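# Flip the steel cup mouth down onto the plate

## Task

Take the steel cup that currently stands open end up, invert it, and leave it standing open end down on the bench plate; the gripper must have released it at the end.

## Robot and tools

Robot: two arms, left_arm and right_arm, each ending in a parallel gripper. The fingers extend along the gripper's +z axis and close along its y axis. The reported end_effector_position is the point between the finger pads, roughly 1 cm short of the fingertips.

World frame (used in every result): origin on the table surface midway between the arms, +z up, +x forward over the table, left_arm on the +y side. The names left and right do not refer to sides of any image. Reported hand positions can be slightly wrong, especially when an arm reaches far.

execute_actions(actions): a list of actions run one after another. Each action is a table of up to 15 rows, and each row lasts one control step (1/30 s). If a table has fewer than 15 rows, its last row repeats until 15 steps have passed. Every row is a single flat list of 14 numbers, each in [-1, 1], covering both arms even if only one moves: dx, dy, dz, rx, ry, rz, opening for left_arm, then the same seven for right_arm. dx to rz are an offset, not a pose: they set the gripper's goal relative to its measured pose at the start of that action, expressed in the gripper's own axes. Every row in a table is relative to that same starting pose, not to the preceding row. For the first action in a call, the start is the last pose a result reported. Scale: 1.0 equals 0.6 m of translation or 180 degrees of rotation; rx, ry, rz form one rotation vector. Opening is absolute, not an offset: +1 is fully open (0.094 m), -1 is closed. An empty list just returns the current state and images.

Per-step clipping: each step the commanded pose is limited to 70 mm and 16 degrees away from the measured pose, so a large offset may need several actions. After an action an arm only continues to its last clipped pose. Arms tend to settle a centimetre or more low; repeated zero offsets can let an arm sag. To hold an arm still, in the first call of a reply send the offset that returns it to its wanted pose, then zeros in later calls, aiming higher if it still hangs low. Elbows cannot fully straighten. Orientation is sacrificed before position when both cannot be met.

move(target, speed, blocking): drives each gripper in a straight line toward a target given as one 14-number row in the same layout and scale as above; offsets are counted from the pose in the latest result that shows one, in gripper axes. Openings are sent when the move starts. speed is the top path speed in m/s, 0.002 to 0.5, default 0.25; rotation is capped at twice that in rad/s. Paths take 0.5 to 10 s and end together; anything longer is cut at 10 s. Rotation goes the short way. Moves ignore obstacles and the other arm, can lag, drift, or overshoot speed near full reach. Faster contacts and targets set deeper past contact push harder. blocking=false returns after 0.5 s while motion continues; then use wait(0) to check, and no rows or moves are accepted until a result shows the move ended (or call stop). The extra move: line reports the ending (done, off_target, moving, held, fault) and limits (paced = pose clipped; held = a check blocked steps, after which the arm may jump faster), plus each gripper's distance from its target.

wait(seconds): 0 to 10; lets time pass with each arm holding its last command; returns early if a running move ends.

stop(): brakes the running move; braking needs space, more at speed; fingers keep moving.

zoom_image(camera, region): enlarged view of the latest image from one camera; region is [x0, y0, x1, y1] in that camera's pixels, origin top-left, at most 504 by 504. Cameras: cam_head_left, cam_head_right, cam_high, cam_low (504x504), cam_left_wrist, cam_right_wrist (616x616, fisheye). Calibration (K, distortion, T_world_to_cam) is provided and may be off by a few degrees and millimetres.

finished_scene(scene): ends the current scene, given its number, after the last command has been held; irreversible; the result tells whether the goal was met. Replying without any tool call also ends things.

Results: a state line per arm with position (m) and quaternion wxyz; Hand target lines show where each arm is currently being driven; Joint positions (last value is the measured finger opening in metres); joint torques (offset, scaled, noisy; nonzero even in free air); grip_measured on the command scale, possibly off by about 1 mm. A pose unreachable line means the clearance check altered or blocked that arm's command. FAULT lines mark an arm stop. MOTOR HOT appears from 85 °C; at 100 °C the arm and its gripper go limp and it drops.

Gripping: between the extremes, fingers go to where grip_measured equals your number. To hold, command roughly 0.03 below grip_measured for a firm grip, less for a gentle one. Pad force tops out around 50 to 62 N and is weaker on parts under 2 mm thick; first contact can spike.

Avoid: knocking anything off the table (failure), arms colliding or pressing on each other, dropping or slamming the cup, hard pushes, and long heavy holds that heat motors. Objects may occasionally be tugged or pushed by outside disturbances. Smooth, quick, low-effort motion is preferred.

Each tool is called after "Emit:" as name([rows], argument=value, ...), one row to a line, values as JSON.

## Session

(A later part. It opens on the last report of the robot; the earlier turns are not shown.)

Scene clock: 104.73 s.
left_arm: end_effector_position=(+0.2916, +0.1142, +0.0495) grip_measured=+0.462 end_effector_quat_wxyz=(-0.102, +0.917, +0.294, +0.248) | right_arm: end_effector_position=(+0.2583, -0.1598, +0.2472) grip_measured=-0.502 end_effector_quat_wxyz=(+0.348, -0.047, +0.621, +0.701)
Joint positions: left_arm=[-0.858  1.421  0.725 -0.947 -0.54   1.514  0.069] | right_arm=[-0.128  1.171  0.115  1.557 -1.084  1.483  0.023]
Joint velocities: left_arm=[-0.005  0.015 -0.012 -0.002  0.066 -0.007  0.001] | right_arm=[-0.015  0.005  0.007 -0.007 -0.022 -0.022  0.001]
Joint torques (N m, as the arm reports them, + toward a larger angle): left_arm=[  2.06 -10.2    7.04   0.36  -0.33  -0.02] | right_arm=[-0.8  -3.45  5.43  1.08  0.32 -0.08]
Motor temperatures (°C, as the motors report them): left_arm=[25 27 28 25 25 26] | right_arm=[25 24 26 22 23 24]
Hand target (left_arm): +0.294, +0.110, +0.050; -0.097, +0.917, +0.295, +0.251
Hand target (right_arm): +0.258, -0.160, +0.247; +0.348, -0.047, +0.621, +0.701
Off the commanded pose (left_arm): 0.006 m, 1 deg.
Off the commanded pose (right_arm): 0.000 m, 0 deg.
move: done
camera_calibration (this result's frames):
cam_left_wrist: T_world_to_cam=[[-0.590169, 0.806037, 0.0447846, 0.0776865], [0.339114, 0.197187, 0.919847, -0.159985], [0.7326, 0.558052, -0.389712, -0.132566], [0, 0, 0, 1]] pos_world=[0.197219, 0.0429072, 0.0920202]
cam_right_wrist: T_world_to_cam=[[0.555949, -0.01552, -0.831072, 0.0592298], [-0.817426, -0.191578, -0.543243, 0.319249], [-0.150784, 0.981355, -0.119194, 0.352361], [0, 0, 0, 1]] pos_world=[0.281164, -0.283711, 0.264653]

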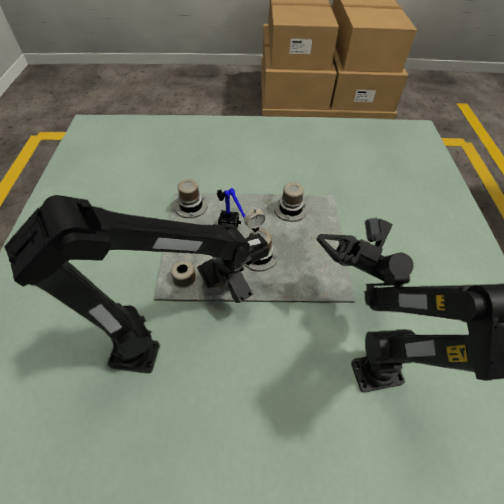

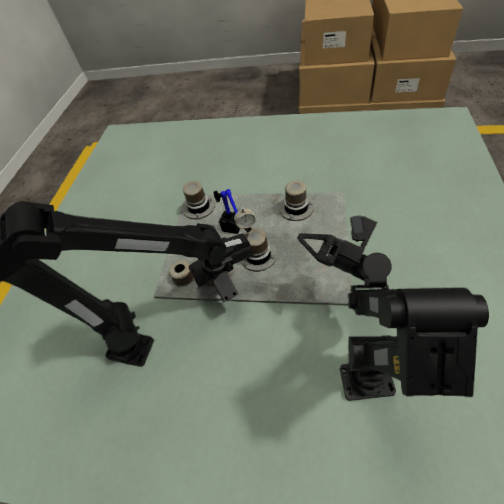

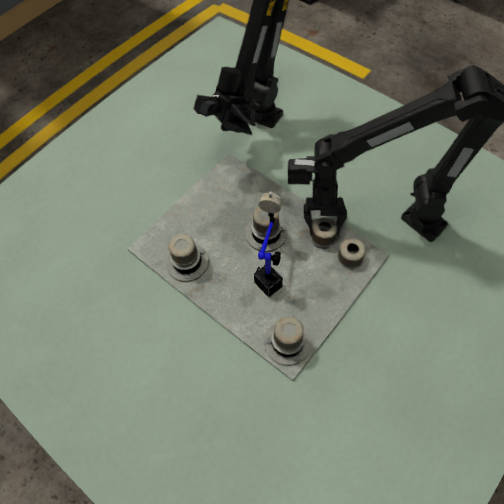

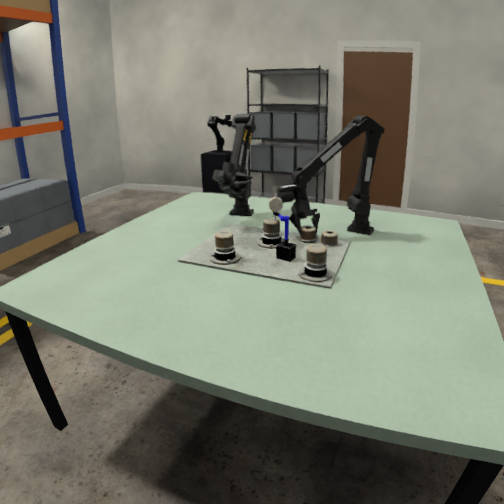

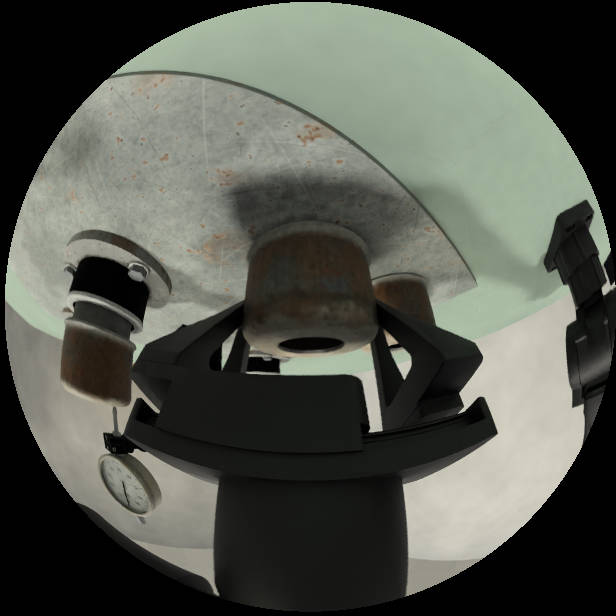

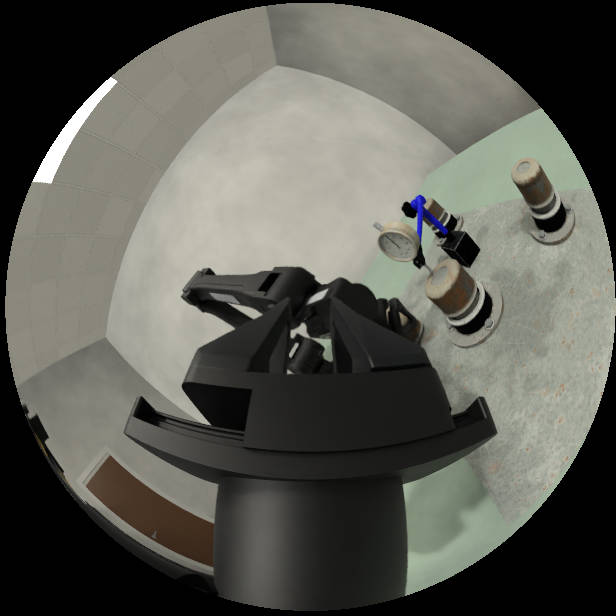

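Emit:
move(target=[-0.011,0,0.018,0,0,0,0.4,0,0,0,0,0,0,-0.5], speed=0.02)

Emit:
move(target=[0,0,0,0,0,0,0.75,0,0,0,0,0,0,-0.5])

Emit:
move(target=[0.04,0,-0.1,0,0,0,0.75,0,0,0,0,0,0,-0.5], speed=0.1)

Emit:
zoom_image(camera="cam_low", region=[250,170,370,290])

Scene clock: 109.53 s.
left_arm: end_effector_position=(+0.2900, +0.1165, +0.0423) grip_measured=+0.462 end_effector_quat_wxyz=(-0.103, +0.917, +0.294, +0.248) | right_arm: end_effector_position=(+0.2583, -0.1598, +0.2472) grip_measured=-0.502 end_effector_quat_wxyz=(+0.348, -0.047, +0.621, +0.701)
Joint positions: left_arm=[-0.858  1.43   0.71  -0.923 -0.539  1.514  0.069] | right_arm=[-0.128  1.171  0.115  1.557 -1.084  1.483  0.023]
Joint velocities: left_arm=[-0.015  0.015 -0.002 -0.002 -0.051 -0.007  0.   ] | right_arm=[-0.005 -0.005 -0.002 -0.017  0.007  0.007 -0.001]
Joint torques (N m, as the arm reports them, + toward a larger angle): left_arm=[ 2.26 -9.07  6.26  0.73 -0.27  0.01] | right_arm=[-0.87 -3.51  5.42  1.08  0.32 -0.08]
Motor temperatures (°C, as the motors report them): left_arm=[25 27 27 25 25 26] | right_arm=[25 24 26 22 23 24]
Hand target (left_arm): +0.291, +0.115, +0.037; -0.103, +0.917, +0.294, +0.248
Hand target (right_arm): +0.258, -0.160, +0.247; +0.348, -0.047, +0.621, +0.701
Off the commanded pose (left_arm): 0.006 m, 0 deg.
Off the commanded pose (right_arm): 0.000 m, 0 deg.
move: done
camera_calibration (this result's frames):
cam_left_wrist: T_world_to_cam=[[-0.590156, 0.80598, 0.0459641, 0.0751643], [0.340267, 0.196711, 0.919523, -0.153479], [0.732076, 0.558302, -0.390339, -0.135314], [0, 0, 0, 1]] pos_world=[0.195642, 0.045156, 0.0848541]
cam_right_wrist: T_world_to_cam=[[0.555949, -0.01552, -0.831072, 0.0592298], [-0.817426, -0.191578, -0.543243, 0.319249], [-0.150784, 0.981355, -0.119194, 0.352361], [0, 0, 0, 1]] pos_world=[0.281164, -0.283711, 0.264653]

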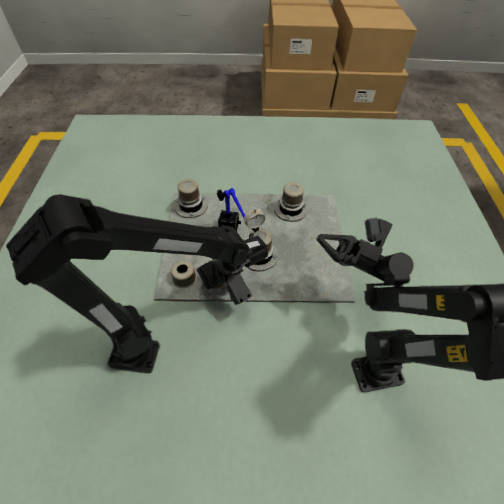

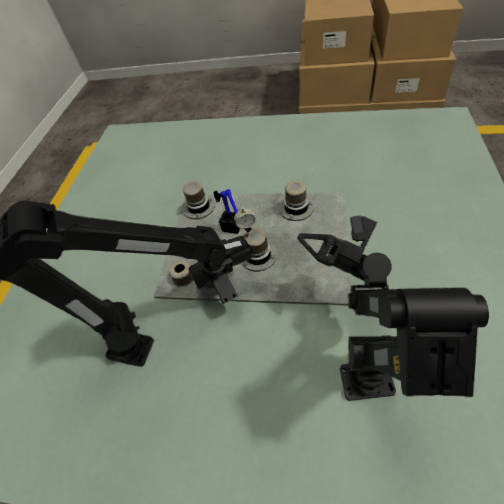

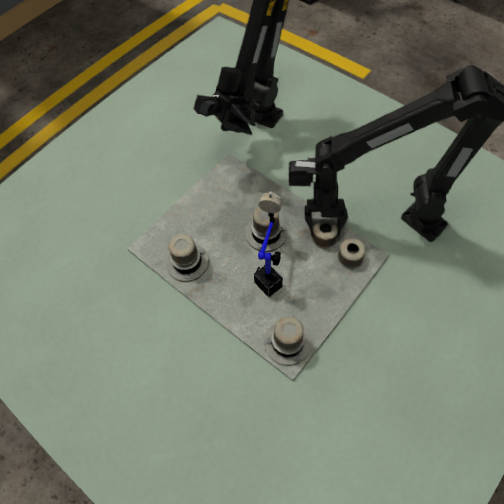

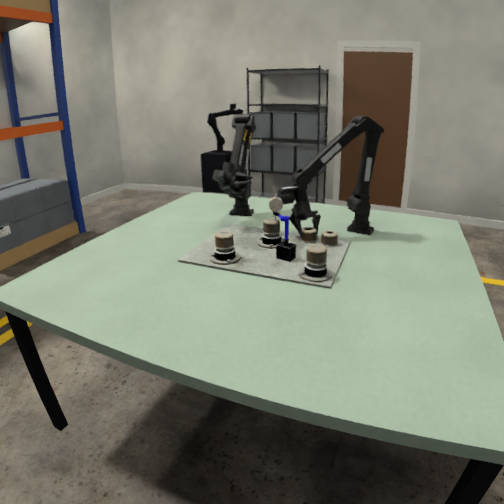

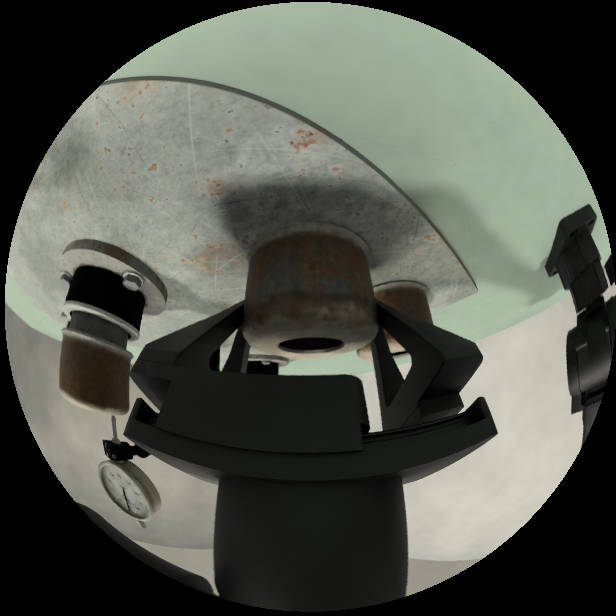

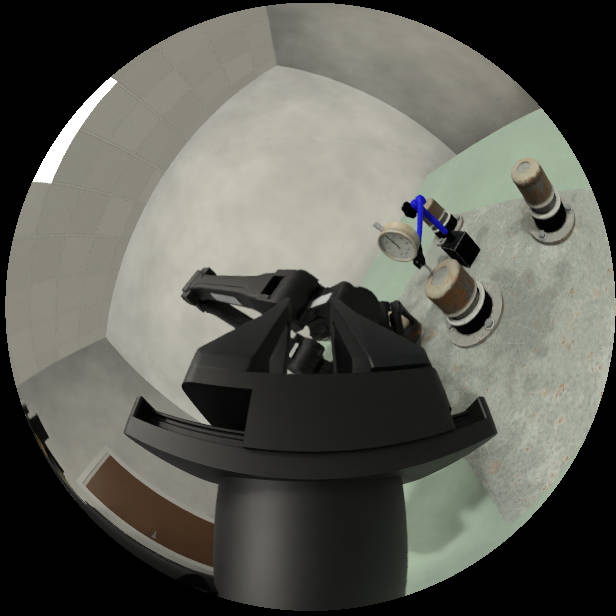

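Scene clock: 110.03 s.
left_arm: end_effector_position=(+0.2900, +0.1165, +0.0423) grip_measured=+0.748 end_effector_quat_wxyz=(-0.103, +0.917, +0.294, +0.248) | right_arm: end_effector_position=(+0.2583, -0.1598, +0.2472) grip_measured=-0.502 end_effector_quat_wxyz=(+0.348, -0.047, +0.621, +0.701)
Joint positions: left_arm=[-0.858  1.43   0.71  -0.923 -0.539  1.514  0.082] | right_arm=[-0.128  1.171  0.115  1.557 -1.084  1.483  0.023]
Joint velocities: left_arm=[-0.015 -0.015  0.012 -0.007 -0.051  0.007 -0.   ] | right_arm=[-0.005  0.005 -0.017 -0.012  0.022 -0.022 -0.   ]
Joint torques (N m, as the arm reports them, + toward a larger angle): left_arm=[  2.31 -10.6    6.36   0.    -0.24   0.02] | right_arm=[-0.86 -3.52  5.43  1.07  0.32 -0.08]
Motor temperatures (°C, as the motors report them): left_arm=[25 27 27 25 25 26] | right_arm=[25 24 26 22 23 24]
Hand target (left_arm): +0.290, +0.117, +0.042; -0.103, +0.917, +0.294, +0.248
Hand target (right_arm): +0.258, -0.160, +0.247; +0.348, -0.047, +0.621, +0.701
Off the commanded pose (left_arm): 0.000 m, 0 deg.
Off the commanded pose (right_arm): 0.000 m, 0 deg.
move: done
camera_calibration (this result's frames):
cam_left_wrist: T_world_to_cam=[[-0.590156, 0.80598, 0.0459641, 0.0751643], [0.340267, 0.196711, 0.919523, -0.153479], [0.732076, 0.558302, -0.390339, -0.135314], [0, 0, 0, 1]] pos_world=[0.195642, 0.045156, 0.0848541]
cam_right_wrist: T_world_to_cam=[[0.555949, -0.01552, -0.831072, 0.0592298], [-0.817426, -0.191578, -0.543243, 0.319249], [-0.150784, 0.981355, -0.119194, 0.352361], [0, 0, 0, 1]] pos_world=[0.281164, -0.283711, 0.264653]

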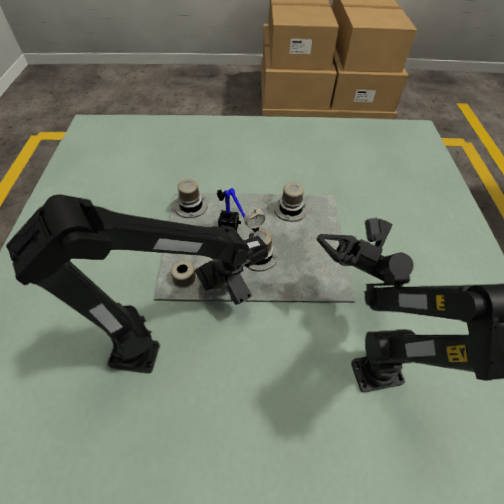

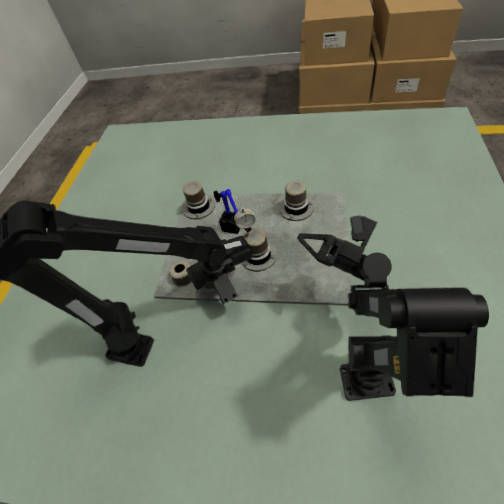

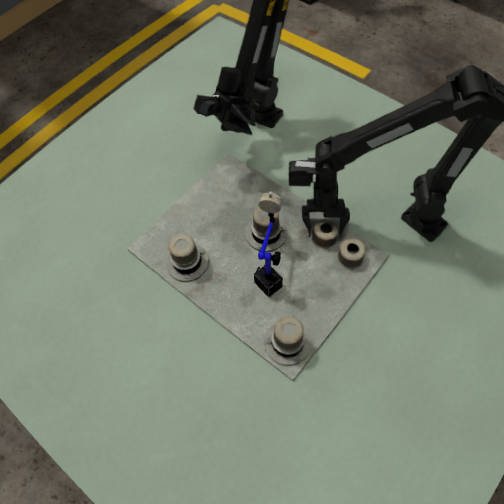

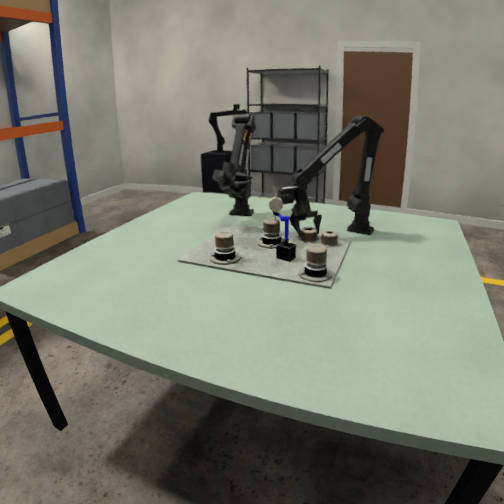

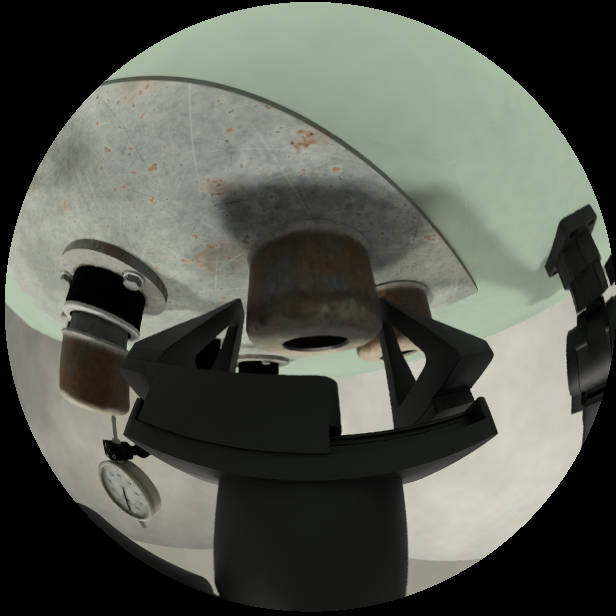

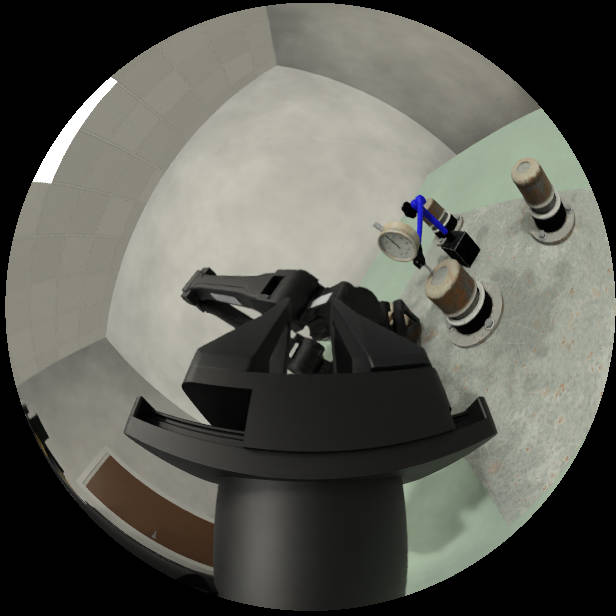

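Scene clock: 111.03 s.
left_arm: end_effector_position=(+0.2784, +0.1232, +0.0918) grip_measured=+0.749 end_effector_quat_wxyz=(-0.123, +0.918, +0.289, +0.243) | right_arm: end_effector_position=(+0.2583, -0.1598, +0.2472) grip_measured=-0.502 end_effector_quat_wxyz=(+0.348, -0.047, +0.621, +0.701)
Joint positions: left_arm=[-0.878  1.332  0.771 -1.138 -0.539  1.487  0.082] | right_arm=[-0.128  1.171  0.115  1.557 -1.084  1.483  0.023]
Joint velocities: left_arm=[ 0.005 -0.005 -0.022 -0.022 -0.022  0.022  0.   ] | right_arm=[-0.015 -0.015 -0.007  0.027 -0.022 -0.007 -0.   ]
Joint torques (N m, as the arm reports them, + toward a larger angle): left_arm=[  1.44 -10.39  10.1   -0.48  -0.11  -0.05] | right_arm=[-0.81 -3.52  5.42  1.07  0.32 -0.08]
Motor temperatures (°C, as the motors report them): left_arm=[25 27 27 25 25 26] | right_arm=[25 24 26 22 23 24]
Hand target (left_arm): +0.284, +0.108, +0.106; -0.103, +0.918, +0.293, +0.248
Hand target (right_arm): +0.258, -0.160, +0.247; +0.348, -0.047, +0.621, +0.701
Off the commanded pose (left_arm): 0.021 m, 2 deg.
Off the commanded pose (right_arm): 0.000 m, 0 deg.
move: off_target (left_arm)
camera_calibration (this result's frames):
cam_left_wrist: T_world_to_cam=[[-0.591128, 0.801822, 0.0874592, 0.0576783], [0.359032, 0.16448, 0.918718, -0.197585], [0.722263, 0.574481, -0.385108, -0.11096], [0, 0, 0, 1]] pos_world=[0.185177, 0.0499952, 0.133749]
cam_right_wrist: T_world_to_cam=[[0.555949, -0.01552, -0.831072, 0.0592298], [-0.817426, -0.191578, -0.543243, 0.319249], [-0.150784, 0.981355, -0.119194, 0.352361], [0, 0, 0, 1]] pos_world=[0.281164, -0.283711, 0.264653]

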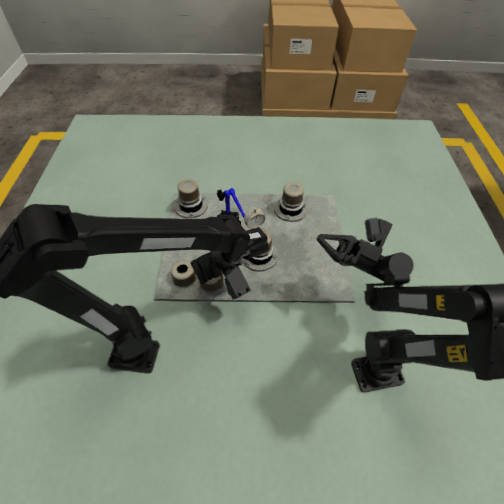

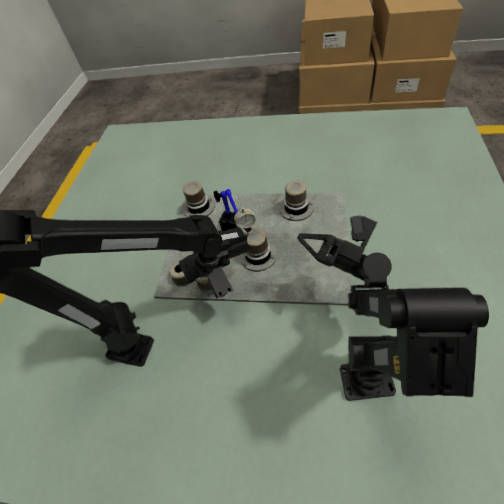

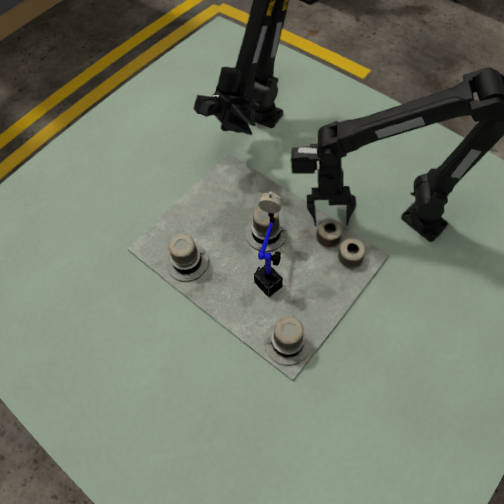

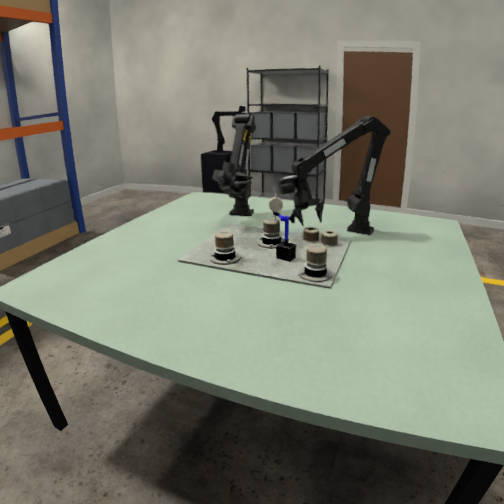

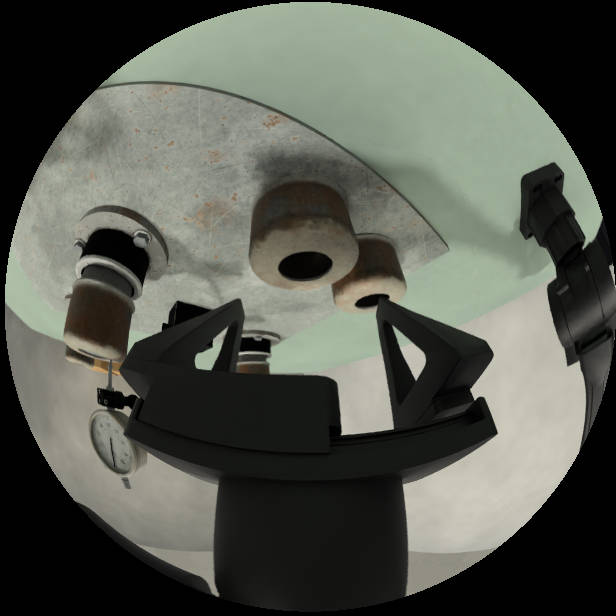

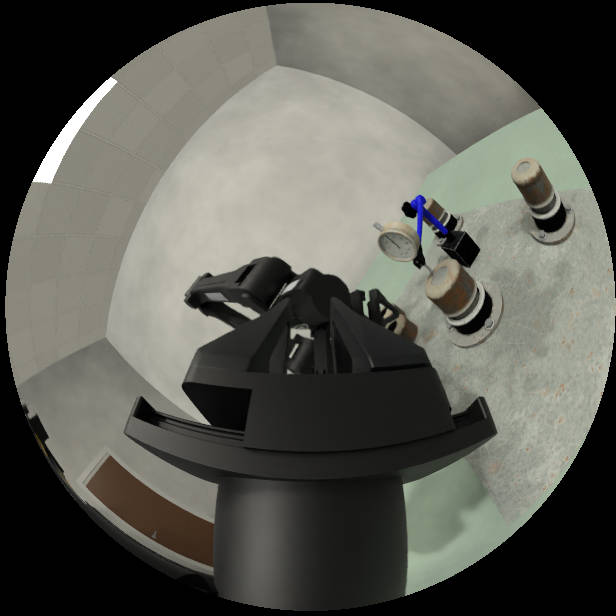

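Region (250, 170, 370, 290) of cam_low's 504x504 image, scaled by 4.200, with more detail than that image has.

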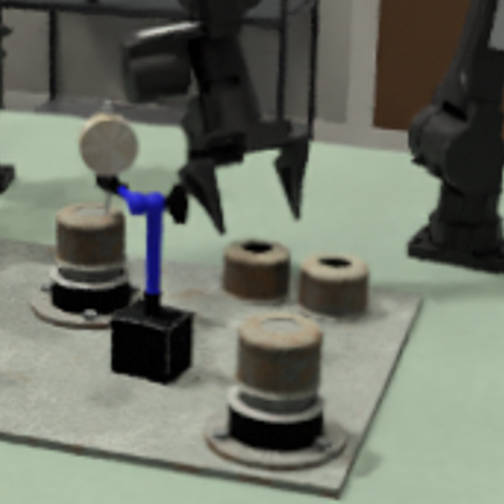

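Emit:
finished_scene(scene=1)

The scene is finished: the task was done.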